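# Move culture plate B38's lid from nest N1 to N2

## Task

Lift the lid off culture plate B38 (in plate nest N1) and set it in plate nest N2, lying flat within N2's locators and not upside down. B38 itself has to remain flat within N1's locators. Both must stay that way with nothing holding them, so release the lid and pull the gripper away before ending.

## Robot and tools

ROBOT. One four-axis plate-moving arm: a vertical lift, a shoulder, an elbow and a wrist yaw, ending in a two-finger gripper with rubber pads that always stays level (it can turn about vertical but never tilt). The fingers point along the gripper's +x axis and close along its y axis. The commanded point, end_effector_position, sits midway between the pads, 2 to 3 cm behind the fingertips. The only camera is cam_wrist (504x504 pixels), mounted on the wrist.

FRAMES. Result poses use the scene frame: origin on the table top under the arm's base, +z up, +y to the left when facing along +x. Motion commands use the gripper's own axes instead.

execute_actions. Argument actions is a list holding at most one item. An empty list ([]) only reports the state. An action item is {"rows": [...], "steps": n}: 1 to 15 rows, n from 1 to 15 (default 15), each step lasting 1/30 s; row k is used on step k and the final row repeats if steps outnumber rows. A wait item is {"steps": n} with n up to 300; it counts from the previous result, and time spent composing the reply is included. Optional pictures (boolean) turns camera images on or off for that result. A rejected call moves nothing.

ROW layout (also used by move): five numbers, each in [-1, 1], in the order dx, dy, dz, rz, opening. dx, dy, dz, rz are an offset, not a pose, expressed in the gripper's own axes and measured from the gripper pose shown in the latest result that reports it (before any such result in the scene, or for a second or later call within one reply, from wherever the gripper is when the action begins). Every row counts from that same base, never from the row before. Scale: 1.0 equals 0.6 m of travel or 180 degrees of turn; positive rz turns from +x toward +y. opening is absolute: +1 is fully open (0.140 m), -1 is closed (pads still 0.066 m apart). Closing fully takes at least about 0.6 s. All-zero offsets pull the gripper back to the base pose; they do not mean hold still. Each step the command is clipped to 70 mm and 16 degrees from the measured pose, so a distant target may need several actions; afterwards the arm continues only to the last clipped pose.

move. target: one row as above (offset from the same base). speed: top path speed in m/s, 0.002 to 0.5, default 0.25; turn rate limited to twice that value in rad/s. The straight path takes 0.5 to 10 s and is cut off at 10 s. Rotation goes the shorter way. It ignores obstacles, the real gripper lags, drifts and can exceed speed, especially with the arm nearly stretched out. The opening is applied at the start. It finishes when the gripper and fingers settle, or 5 s after the path ends. The move: line reports done (settled near target), off_target, moving, held (a check stopped the final step) or fault, plus limits: paced means the sent pose was clipped, held means some steps were blocked (after which the arm may dash faster than speed). The distance to target is also given. Faster contact and deeper targets past a surface hit and press harder.

wait. seconds from 0 to 10; lets time pass with no new command.

zoom_image. camera "cam_wrist", region [x0, y0, x1, y1] in pixels of that camera's last full image, origin top-left, no larger than 504 by 504.

finished_scene. scene: the number of the current scene. Irreversible; the result states whether the goal was met. A reply with no tool call ends the session.

RESULTS. The state line gives end_effector_position (m) and end_effector_quat_wxyz in the scene frame; the printed position may be slightly wrong, more so far from the base. Joint positions lists lift (m, 0.000 to 0.550), shoulder (-2.000 to 2.000 rad), elbow (-2.800 to 2.800 rad), wrist yaw (-12.566 to 12.566 rad), then the pad gap (m). Keep the elbow more than 0.4 rad away from 0 or the arm may fold and fault. A "pose unreachable" line means the clearance check altered or blocked the command; HELD tags the steps affected. "Hand target" shows where the controller is currently driving. grip_measured is the finger opening on the command scale, possibly off by about 1 mm all scene. To hold something, command an opening below grip_measured: roughly 0.04 below for a firm grip, less for a gentler one. Each pad pushes up to about 18 N; slamming shut presses harder.

LIMITS AND FAULTS. Contact torque reaching a joint's load limit (lift 52.8 N, shoulder 7.92 N m, elbow 3.96 N m, wrist yaw 1.32 N m, carried weight included) freezes the arm for 10 s and drops the rest of the call. Carrying a load warms motors: MOTOR HOT appears from 85 °C, and at 100 °C an OVER-TEMPERATURE FAULT brakes the arm until it cools. Joints share speed and acceleration limits and stop together on reversal. The simulation keeps running while you compose replies. Occasionally an outside force tugs a held part or shoves a loose one.

AVOID. Pushing or knocking anything off the table (this ends the scene), dropping or letting the lid slip, slamming, hard impacts and heavy pressing, and dislodging B38 from N1.

TYPICAL ORDER. Look, find N1, B38 and N2 in cam_wrist (zoom as needed), open, align rz and position above the lid, descend gently, close, lift slowly, carry above N2, lower until seated flat, open, retreat upward, check the images, then call finished_scene.

Each tool is called as a command line: name --argument value for each argument, lists and objects as JSON in quotes; but a table of rows of numbers goes row by row, as --pt "numbers of a row", without its own name.

## Session

execute_actions --actions '[]'

Scene clock: 0.00 s of 7200.00 s.
end_effector_position=(+0.5672, +0.2261, +0.0882) grip_measured=+0.99 end_effector_quat_wxyz=(+0.866, +0.000, +0.000, -0.500)
Joint positions: [ 0.083  1.214  2.29  -4.551  0.14 ]
Hand target: +0.567, +0.226, +0.088; +0.866, +0.000, +0.000, -0.500

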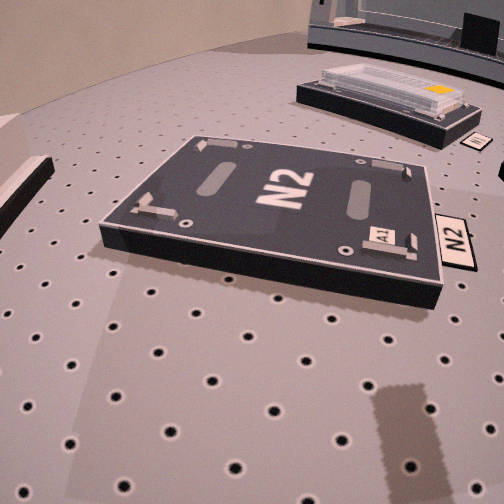

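zoom_image --camera "cam_wrist" --region '[260, 40, 504, 200]'

move --target '[0,0,0.15,0,1]'

Region (260, 40, 504, 200) of cam_wrist's 504x504 image, scaled by 2.066, with more detail than that image has; it fills the top 330 rows of this view, and the rest is white.

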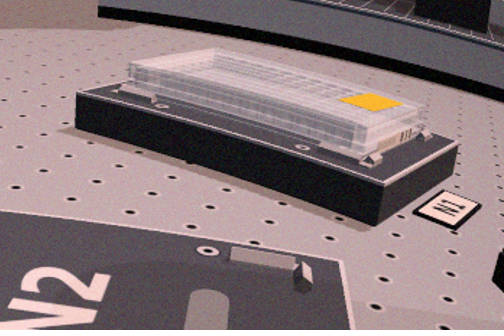

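Scene clock: 6.37 s of 7200.00 s.
end_effector_position=(+0.5672, +0.2262, +0.1782) grip_measured=+0.99 end_effector_quat_wxyz=(+0.866, +0.000, +0.000, -0.500)
Joint positions: [ 0.173  1.214  2.29  -4.551  0.14 ]
Hand target: +0.567, +0.226, +0.178; +0.866, +0.000, +0.000, -0.500
Off the commanded pose: 0.000 m, 0 deg.
After step 90, 2.57 s passed at rest.
move: done

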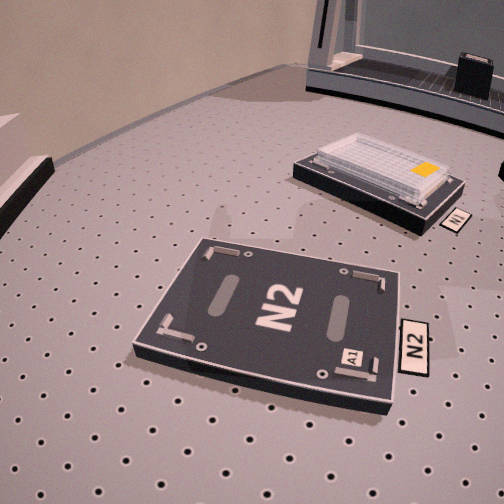

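move --target '[0.15,0,0,0,1]'

Scene clock: 60.87 s of 7200.00 s.
end_effector_position=(+0.6121, +0.1480, +0.1782) grip_measured=+0.99 end_effector_quat_wxyz=(+0.866, +0.000, +0.000, -0.500)
Joint positions: [ 0.173  1.096  2.131 -4.274  0.14 ]
Hand target: +0.612, +0.148, +0.178; +0.866, +0.000, +0.000, -0.500
Off the commanded pose: 0.000 m, 0 deg.
After step 90, 50.77 s passed at rest.
move: done

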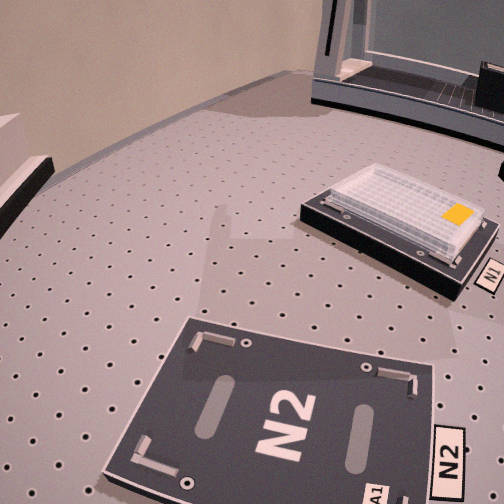

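move --target '[0.215,-0.455,0,0.261,1]'

Scene clock: 86.77 s of 7200.00 s.
end_effector_position=(+0.4398, -0.1002, +0.1782) grip_measured=+0.99 end_effector_quat_wxyz=(+0.993, +0.000, +0.000, -0.114)
Joint positions: [ 0.173  0.54   0.546 -1.315  0.14 ]
Hand target: +0.440, -0.100, +0.178; +0.993, +0.000, +0.000, -0.114
Off the commanded pose: 0.000 m, 0 deg.
After step 90, 20.67 s passed at rest.
move: done

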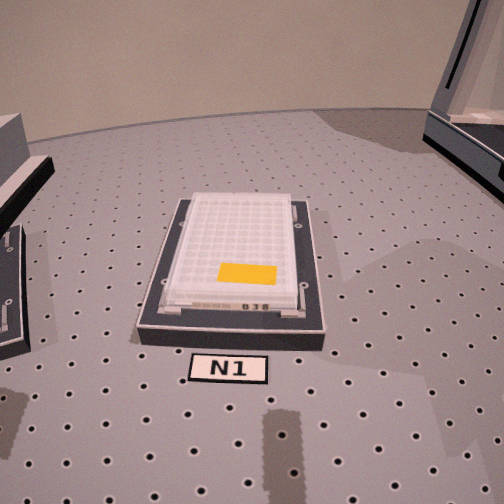

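move --target '[0.13,0.018,-0.08,-0.011,1]'

Scene clock: 118.93 s of 7200.00 s.
end_effector_position=(+0.5183, -0.1072, +0.1302) grip_measured=+0.99 end_effector_quat_wxyz=(+0.991, +0.000, +0.000, -0.131)
Joint positions: [ 0.125  0.646  0.86  -1.769  0.14 ]
Hand target: +0.518, -0.107, +0.130; +0.991, +0.000, +0.000, -0.131
Off the commanded pose: 0.000 m, 0 deg.
After step 90, 28.43 s passed at rest.
move: done

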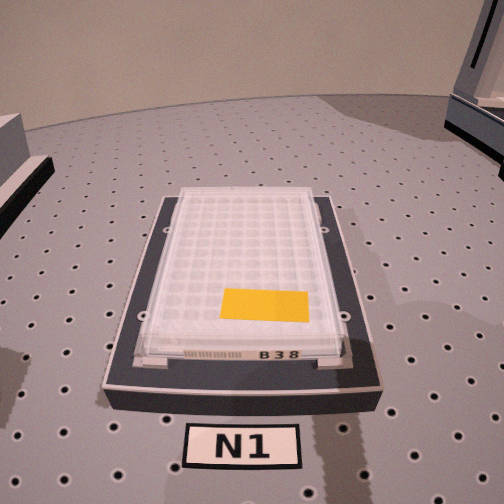

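zoom_image --camera "cam_wrist" --region '[90, 270, 400, 430]'

Region (90, 270, 400, 430) of cam_wrist's 504x504 image, scaled by 1.626, with more detail than that image has; it fills the top 260 rows of this view, and the rest is white.

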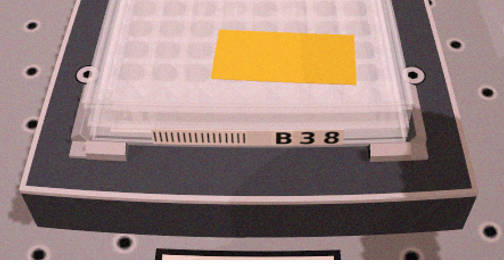

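move --target '[0.13,0.005,-0.095,0,1]'

Scene clock: 138.40 s of 7200.00 s.
end_effector_position=(+0.5944, -0.1246, +0.0731) grip_measured=+0.99 end_effector_quat_wxyz=(+0.991, +0.000, +0.000, -0.131)
Joint positions: [ 0.068  0.554  1.21  -2.026  0.14 ]
Hand target: +0.594, -0.125, +0.073; +0.991, +0.000, +0.000, -0.131
Off the commanded pose: 0.000 m, 0 deg.
After step 90, 15.70 s passed at rest.
move: done

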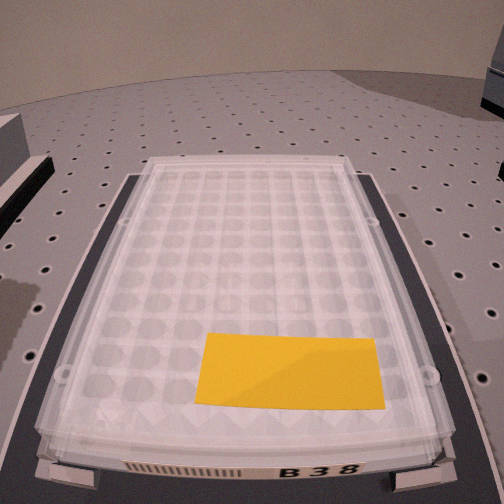

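move --target '[0.02,0.015,-0.038,0,1]' --speed 0.1

zoom_image --camera "cam_wrist" --region '[0, 80, 200, 280]'

Scene clock: 155.67 s of 7200.00 s.
end_effector_position=(+0.6084, -0.1190, +0.0502) grip_measured=+0.99 end_effector_quat_wxyz=(+0.991, +0.000, +0.000, -0.131)
Joint positions: [ 0.045  0.563  1.267 -2.091  0.14 ]
Hand target: +0.608, -0.119, +0.050; +0.991, +0.000, +0.000, -0.131
Off the commanded pose: 0.000 m, 0 deg.
After step 90, 13.57 s passed at rest.
move: done

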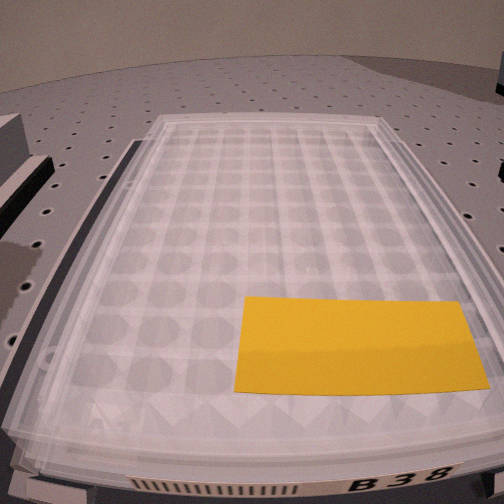

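Region (0, 80, 200, 280) of cam_wrist's 504x504 image, scaled by 2.520, with more detail than that image has.

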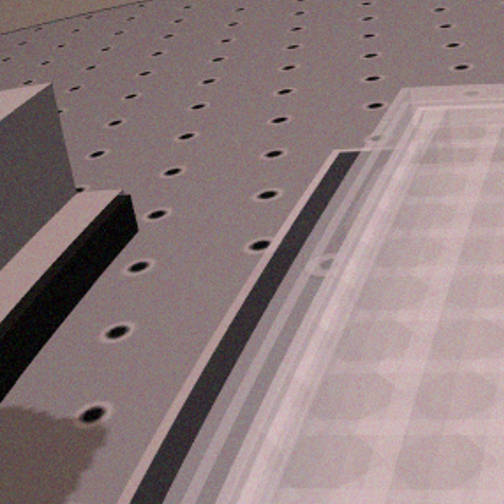

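move --target '[0,0,-0.008,0,-0.25]' --speed 0.05

Scene clock: 167.13 s of 7200.00 s.
end_effector_position=(+0.6084, -0.1190, +0.0455) grip_measured=-0.25 end_effector_quat_wxyz=(+0.991, +0.000, +0.000, -0.131)
Joint positions: [ 0.04   0.563  1.267 -2.091  0.094]
Hand target: +0.608, -0.119, +0.045; +0.991, +0.000, +0.000, -0.131
Off the commanded pose: 0.000 m, 0 deg.
After step 90, 7.77 s passed at rest.
move: done

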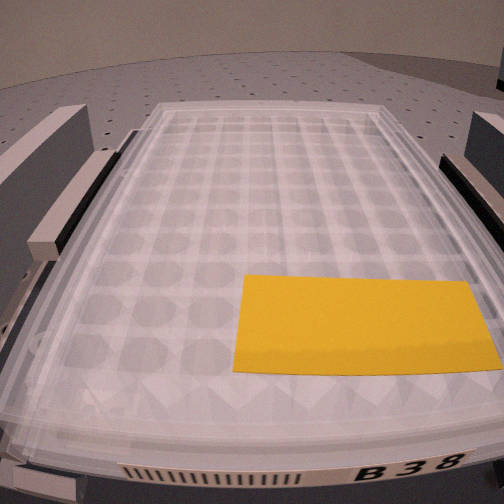

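move --target '[0,-0.0035,-0.002,0,-0.25]' --speed 0.05

execute_actions --actions '[{"rows":[[0,0,0,0,-0.35],[0,0,0,0,-0.35],[0,0,0,0,-0.35],[0,0,0,0,-0.35],[0,0,0,0,-0.42],[0,0,0,0,-0.42],[0,0,0,0,-0.42],[0,0,0,0,-0.42],[0,0,0,0,-0.52]],"steps":15}]'

Scene clock: 178.00 s of 7200.00 s.
end_effector_position=(+0.6078, -0.1210, +0.0443) grip_measured=-0.25 end_effector_quat_wxyz=(+0.991, +0.000, +0.000, -0.131)
Joint positions: [ 0.039  0.556  1.267 -2.084  0.094]
Hand target: +0.608, -0.121, +0.044; +0.991, +0.000, +0.000, -0.131
Off the commanded pose: 0.000 m, 0 deg.
After step 90, 7.17 s passed at rest.
move: done

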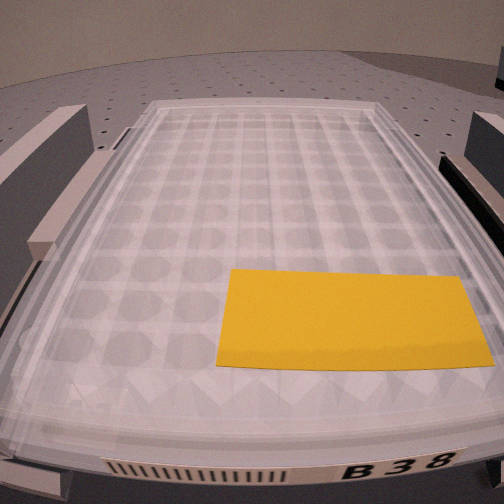

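Scene clock: 178.50 s of 7200.00 s.
end_effector_position=(+0.6090, -0.1186, +0.0443) grip_measured=-0.50 end_effector_quat_wxyz=(+0.992, +0.000, +0.000, -0.125)
Joint positions: [ 0.039  0.558  1.269 -2.078  0.085]
Hand target: +0.608, -0.121, +0.044; +0.991, +0.000, +0.000, -0.131
Off the commanded pose: 0.003 m, 1 deg.
Steps of this call (steps 1 to 15: all 15 steps of this action). Readings (end_effector_position):
1: (+0.6078, -0.1210, +0.0443)
2: (+0.6079, -0.1209, +0.0443)
4: (+0.6079, -0.1209, +0.0443)
8: (+0.6084, -0.1198, +0.0443)
15: the state above

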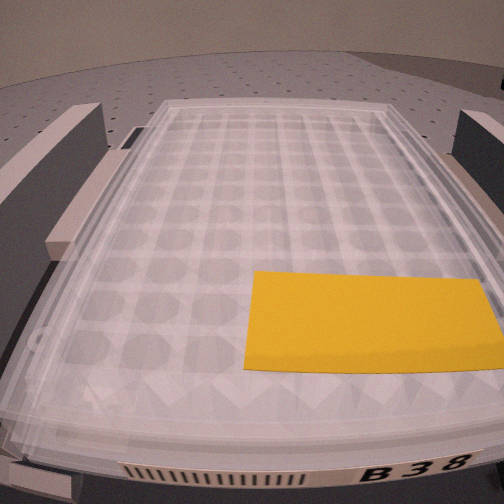

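execute_actions --actions '[{"rows":[[0,0,0,0,-0.54]],"steps":8}]'

Scene clock: 183.20 s of 7200.00 s.
end_effector_position=(+0.6091, -0.1183, +0.0443) grip_measured=-0.50 end_effector_quat_wxyz=(+0.992, +0.000, +0.000, -0.124)
Joint positions: [ 0.039  0.559  1.269 -2.077  0.084]
Hand target: +0.609, -0.119, +0.044; +0.992, +0.000, +0.000, -0.125
Off the commanded pose: 0.000 m, 0 deg.
Steps of this call (steps 1 to 90: nothing new was sent; then 1.43 s passed at rest; steps 91 to 98: all 8 steps of this action). Readings (end_effector_position):
91: (+0.6090, -0.1184, +0.0443)
92: (+0.6094, -0.1177, +0.0443)
94: (+0.6092, -0.1182, +0.0443)
98: the state above

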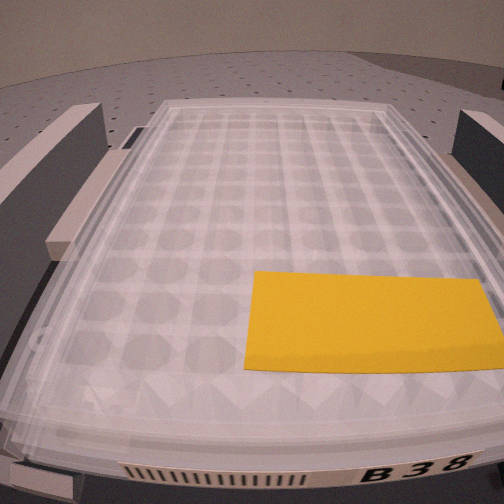

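Gripped. Lifting slowly to confirm that only the lid comes up.

move --target '[0,0,0.04,0,-0.54]' --speed 0.03

Scene clock: 189.73 s of 7200.00 s.
end_effector_position=(+0.6091, -0.1182, +0.0684) grip_measured=-0.50 end_effector_quat_wxyz=(+0.992, +0.000, +0.000, -0.124)
Joint positions: [ 0.063  0.559  1.269 -2.077  0.084]
Hand target: +0.609, -0.118, +0.068; +0.992, +0.000, +0.000, -0.124
Off the commanded pose: 0.000 m, 0 deg.
After step 90, 2.50 s passed at rest.
move: done

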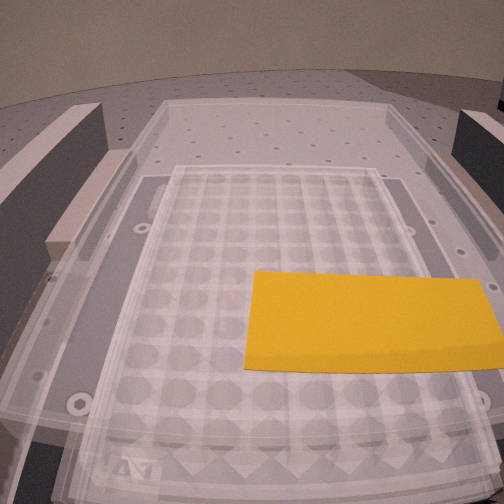

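move --target '[-0.257,0.28,0.12,0.166,-0.54]' --speed 0.15

Scene clock: 204.70 s of 7200.00 s.
end_effector_position=(+0.5013, +0.0829, +0.1404) grip_measured=-0.50 end_effector_quat_wxyz=(+0.991, +0.000, +0.000, +0.136)
Joint positions: [ 0.135  1.232  0.761 -1.72   0.084]
Hand target: +0.501, +0.083, +0.140; +0.991, +0.000, +0.000, +0.136
Off the commanded pose: 0.000 m, 0 deg.
After step 90, 9.93 s passed at rest.
move: done

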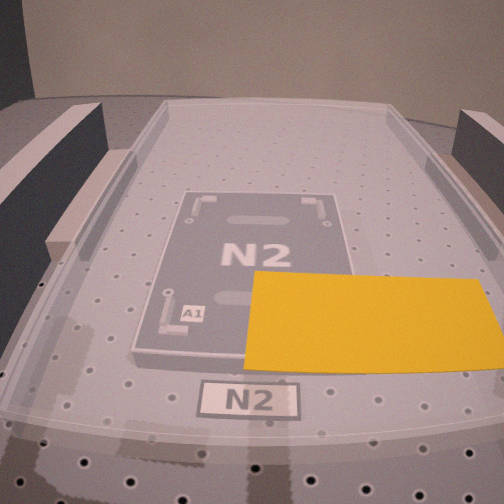

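move --target '[0.185,0.007,-0.105,-0.006,-0.54]' --speed 0.12

Scene clock: 214.40 s of 7200.00 s.
end_effector_position=(+0.6070, +0.1169, +0.0774) grip_measured=-0.50 end_effector_quat_wxyz=(+0.992, +0.000, +0.000, +0.127)
Joint positions: [ 0.072  1.105  1.258 -2.109  0.084]
Hand target: +0.607, +0.117, +0.077; +0.992, +0.000, +0.000, +0.127
Off the commanded pose: 0.000 m, 0 deg.
After step 90, 5.33 s passed at rest.
move: done

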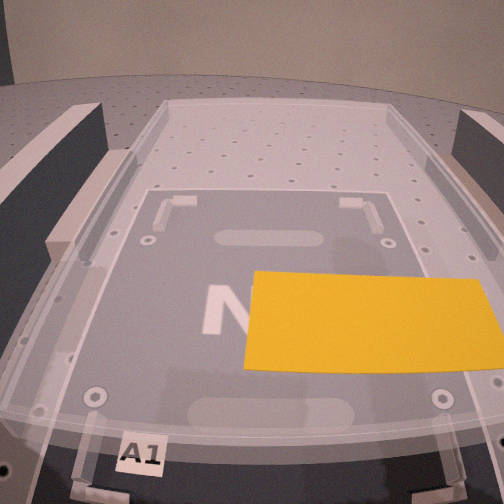

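move --target '[0.009,0.003,-0.015,0,-0.54]' --speed 0.05

Scene clock: 225.20 s of 7200.00 s.
end_effector_position=(+0.6118, +0.1201, +0.0683) grip_measured=-0.50 end_effector_quat_wxyz=(+0.992, +0.000, +0.000, +0.127)
Joint positions: [ 0.063  1.101  1.284 -2.13   0.084]
Hand target: +0.612, +0.120, +0.068; +0.992, +0.000, +0.000, +0.127
Off the commanded pose: 0.000 m, 0 deg.
After step 90, 7.10 s passed at rest.
move: done

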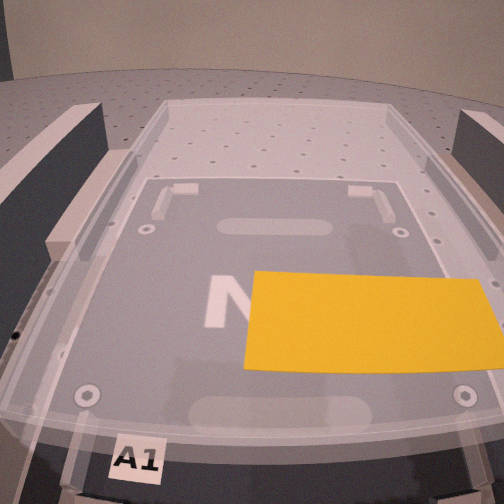

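move --target '[0.0015,0.001,-0.043,0,-0.54]' --speed 0.03

Scene clock: 250.10 s of 7200.00 s.
end_effector_position=(+0.6125, +0.1208, +0.0425) grip_measured=-0.50 end_effector_quat_wxyz=(+0.992, +0.000, +0.000, +0.127)
Joint positions: [ 0.037  1.101  1.288 -2.134  0.084]
Hand target: +0.612, +0.121, +0.043; +0.992, +0.000, +0.000, +0.127
Off the commanded pose: 0.000 m, 0 deg.
After step 90, 20.80 s passed at rest.
move: done

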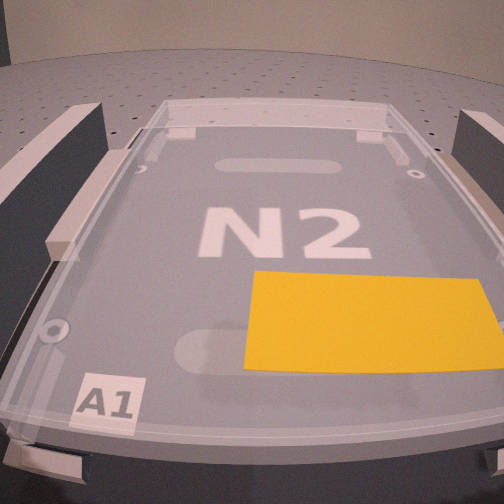

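move --target '[0,0,-0.014,0,-0.54]' --speed 0.01

Scene clock: 258.70 s of 7200.00 s.
end_effector_position=(+0.6125, +0.1208, +0.0342) grip_measured=-0.50 end_effector_quat_wxyz=(+0.992, +0.000, +0.000, +0.127)
Joint positions: [ 0.029  1.101  1.288 -2.134  0.084]
Hand target: +0.612, +0.121, +0.034; +0.992, +0.000, +0.000, +0.127
Off the commanded pose: 0.000 m, 0 deg.
After step 90, 4.53 s passed at rest.
move: done

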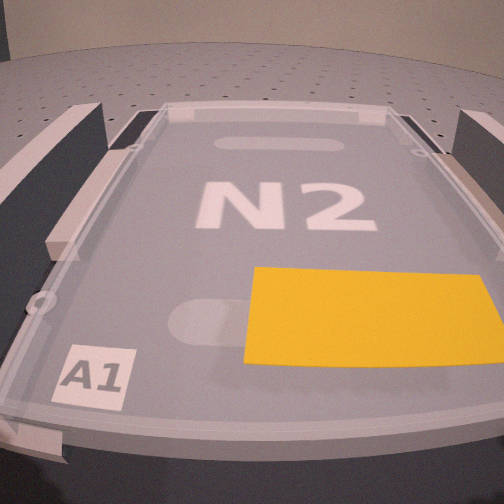

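move --target '[0.0035,0,0.008,0,-0.54]' --speed 0.01

move --target '[0,0,-0.007,0,-0.54]' --speed 0.01

Scene clock: 265.37 s of 7200.00 s.
end_effector_position=(+0.6144, +0.1214, +0.0390) grip_measured=-0.50 end_effector_quat_wxyz=(+0.992, +0.000, +0.000, +0.127)
Joint positions: [ 0.034  1.097  1.298 -2.14   0.084]
Hand target: +0.614, +0.121, +0.039; +0.992, +0.000, +0.000, +0.127
Off the commanded pose: 0.000 m, 0 deg.
After step 90, 2.93 s passed at rest.
move: done

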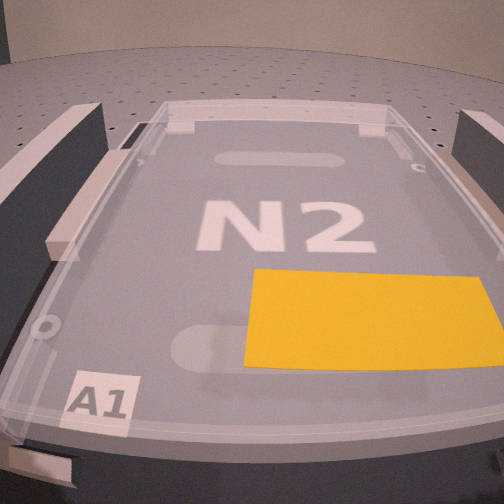

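Scene clock: 266.07 s of 7200.00 s.
end_effector_position=(+0.6144, +0.1215, +0.0348) grip_measured=-0.50 end_effector_quat_wxyz=(+0.992, +0.000, +0.000, +0.127)
Joint positions: [ 0.03   1.097  1.298 -2.14   0.084]
Hand target: +0.614, +0.121, +0.035; +0.992, +0.000, +0.000, +0.127
Off the commanded pose: 0.000 m, 0 deg.
move: done

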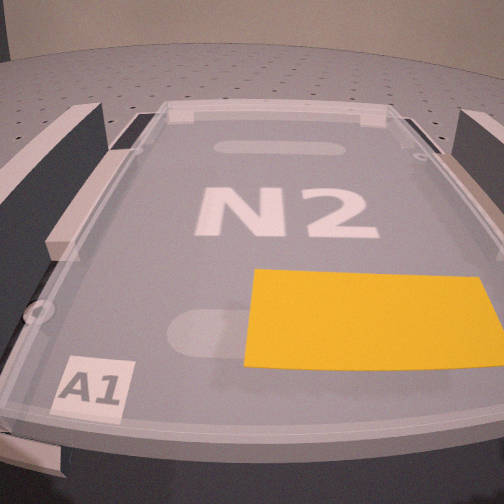

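move --target '[0,0,-0.006,0,-0.54]' --speed 0.005

Scene clock: 272.53 s of 7200.00 s.
end_effector_position=(+0.6147, +0.1218, +0.0319) grip_measured=-0.50 end_effector_quat_wxyz=(+0.992, +0.000, +0.000, +0.127)
Joint positions: [ 0.027  1.097  1.3   -2.141  0.084]
Hand target: +0.614, +0.121, +0.031; +0.992, +0.000, +0.000, +0.127
Off the commanded pose: 0.001 m, 0 deg.
After step 90, 2.53 s passed at rest.
move: done

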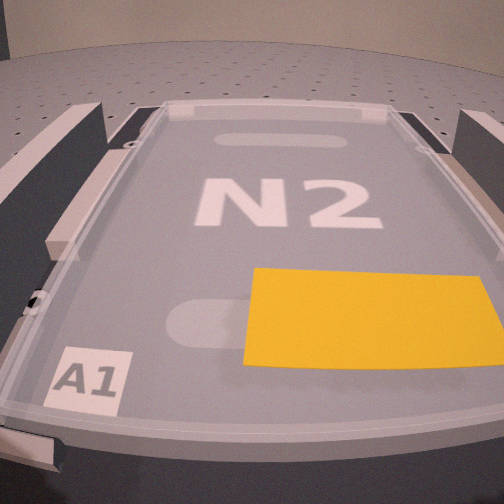

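zoom_image --camera "cam_wrist" --region '[0, 330, 200, 504]'

zoom_image --camera "cam_wrist" --region '[100, 80, 460, 200]'

Region (0, 330, 200, 504) of cam_wrist's 504x504 image, scaled by 2.520, with more detail than that image has; it fills the top 438 rows of this view, and the rest is white.

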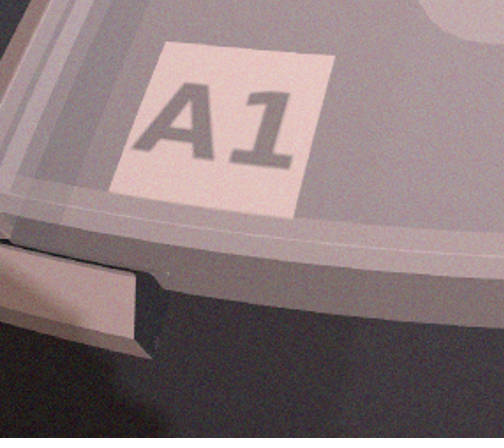

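Region (100, 80, 460, 200) of cam_wrist's 504x504 image, scaled by 1.400, with more detail than that image has.

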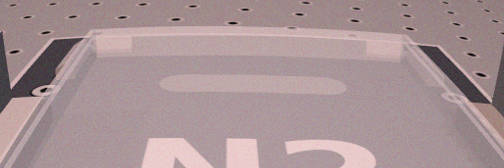

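execute_actions --actions '[{"rows":[[0,0,0,0,-0.47],[0,0,0,0,-0.47],[0,0,0,0,-0.47],[0,0,0,0,-0.42],[0,0,0,0,-0.42],[0,0,0,0,-0.42],[0,0,0,0,-0.3],[0,0,0,0,-0.3],[0,0,0,0,0.3]],"steps":15}]' --pictures false

move --target '[0,0,0.07,0,1]' --speed 0.1

move --target '[-0.2,0,0.08,0,1]'

Scene clock: 283.40 s of 7200.00 s.
end_effector_position=(+0.6147, +0.1218, +0.0319) grip_measured=+0.30 end_effector_quat_wxyz=(+0.992, +0.000, +0.000, +0.127)
Joint positions: [ 0.027  1.097  1.3   -2.142  0.114]
Hand target: +0.615, +0.122, +0.032; +0.992, +0.000, +0.000, +0.127
Off the commanded pose: 0.000 m, 0 deg.
Steps of this call (steps 1 to 90: nothing new was sent; then 7.37 s passed at rest; steps 91 to 105: all 15 steps of this action). Readings (end_effector_position):
91: (+0.6148, +0.1218, +0.0320)
92: (+0.6148, +0.1220, +0.0321)
94: (+0.6148, +0.1219, +0.0320)
98: (+0.6147, +0.1218, +0.0319)
105: the state above

Scene clock: 284.37 s of 7200.00 s.
end_effector_position=(+0.6147, +0.1218, +0.0740) grip_measured=+0.99 end_effector_quat_wxyz=(+0.992, +0.000, +0.000, +0.127)
Joint positions: [ 0.069  1.097  1.3   -2.142  0.14 ]
Hand target: +0.615, +0.122, +0.074; +0.992, +0.000, +0.000, +0.127
Off the commanded pose: 0.000 m, 0 deg.
move: done

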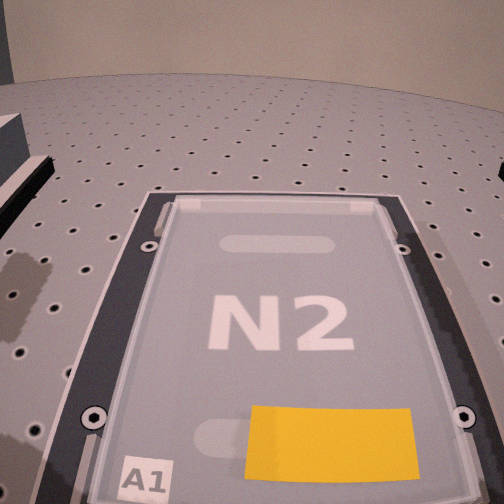

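Scene clock: 285.27 s of 7200.00 s.
end_effector_position=(+0.4986, +0.0916, +0.1220) grip_measured=+0.99 end_effector_quat_wxyz=(+0.992, +0.000, +0.000, +0.127)
Joint positions: [ 0.117  1.291  0.76  -1.796  0.14 ]
Hand target: +0.499, +0.092, +0.122; +0.992, +0.000, +0.000, +0.127
Off the commanded pose: 0.000 m, 0 deg.
move: done

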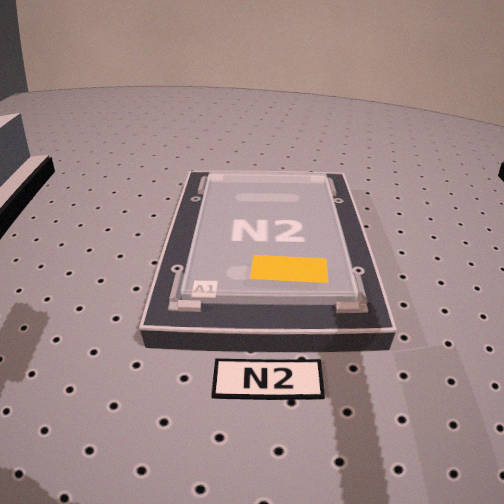

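zoom_image --camera "cam_wrist" --region '[130, 160, 410, 350]'

Region (130, 160, 410, 350) of cam_wrist's 504x504 image, scaled by 1.800, with more detail than that image has; it fills the top 342 rows of this view, and the rest is white.

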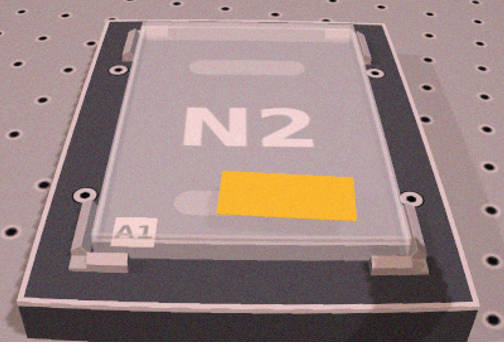

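move --target '[-0.08,-0.29,0,-0.165,1]'

zoom_image --camera "cam_wrist" --region '[100, 140, 420, 380]'

Scene clock: 296.33 s of 7200.00 s.
end_effector_position=(+0.4959, -0.0891, +0.1220) grip_measured=+0.99 end_effector_quat_wxyz=(+0.991, +0.000, +0.000, -0.131)
Joint positions: [ 0.117  0.728  0.746 -1.737  0.14 ]
Hand target: +0.496, -0.089, +0.122; +0.991, +0.000, +0.000, -0.131
Off the commanded pose: 0.000 m, 0 deg.
After step 90, 6.67 s passed at rest.
move: done

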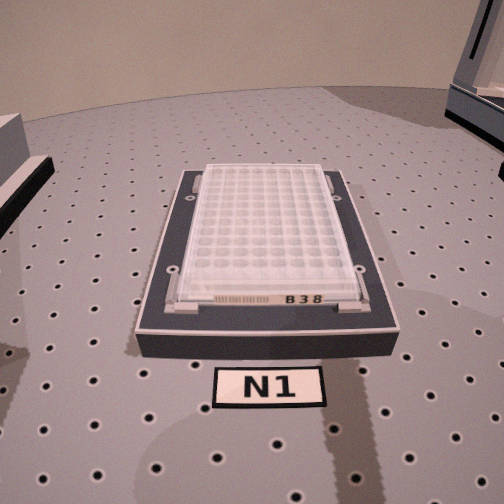

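Region (100, 140, 420, 380) of cam_wrist's 504x504 image, scaled by 1.575, with more detail than that image has; it fills the top 378 rows of this view, and the rest is white.

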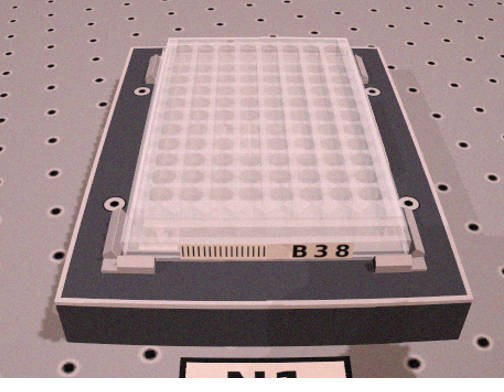

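finished_scene --scene 1

The scene is finished: the task was done.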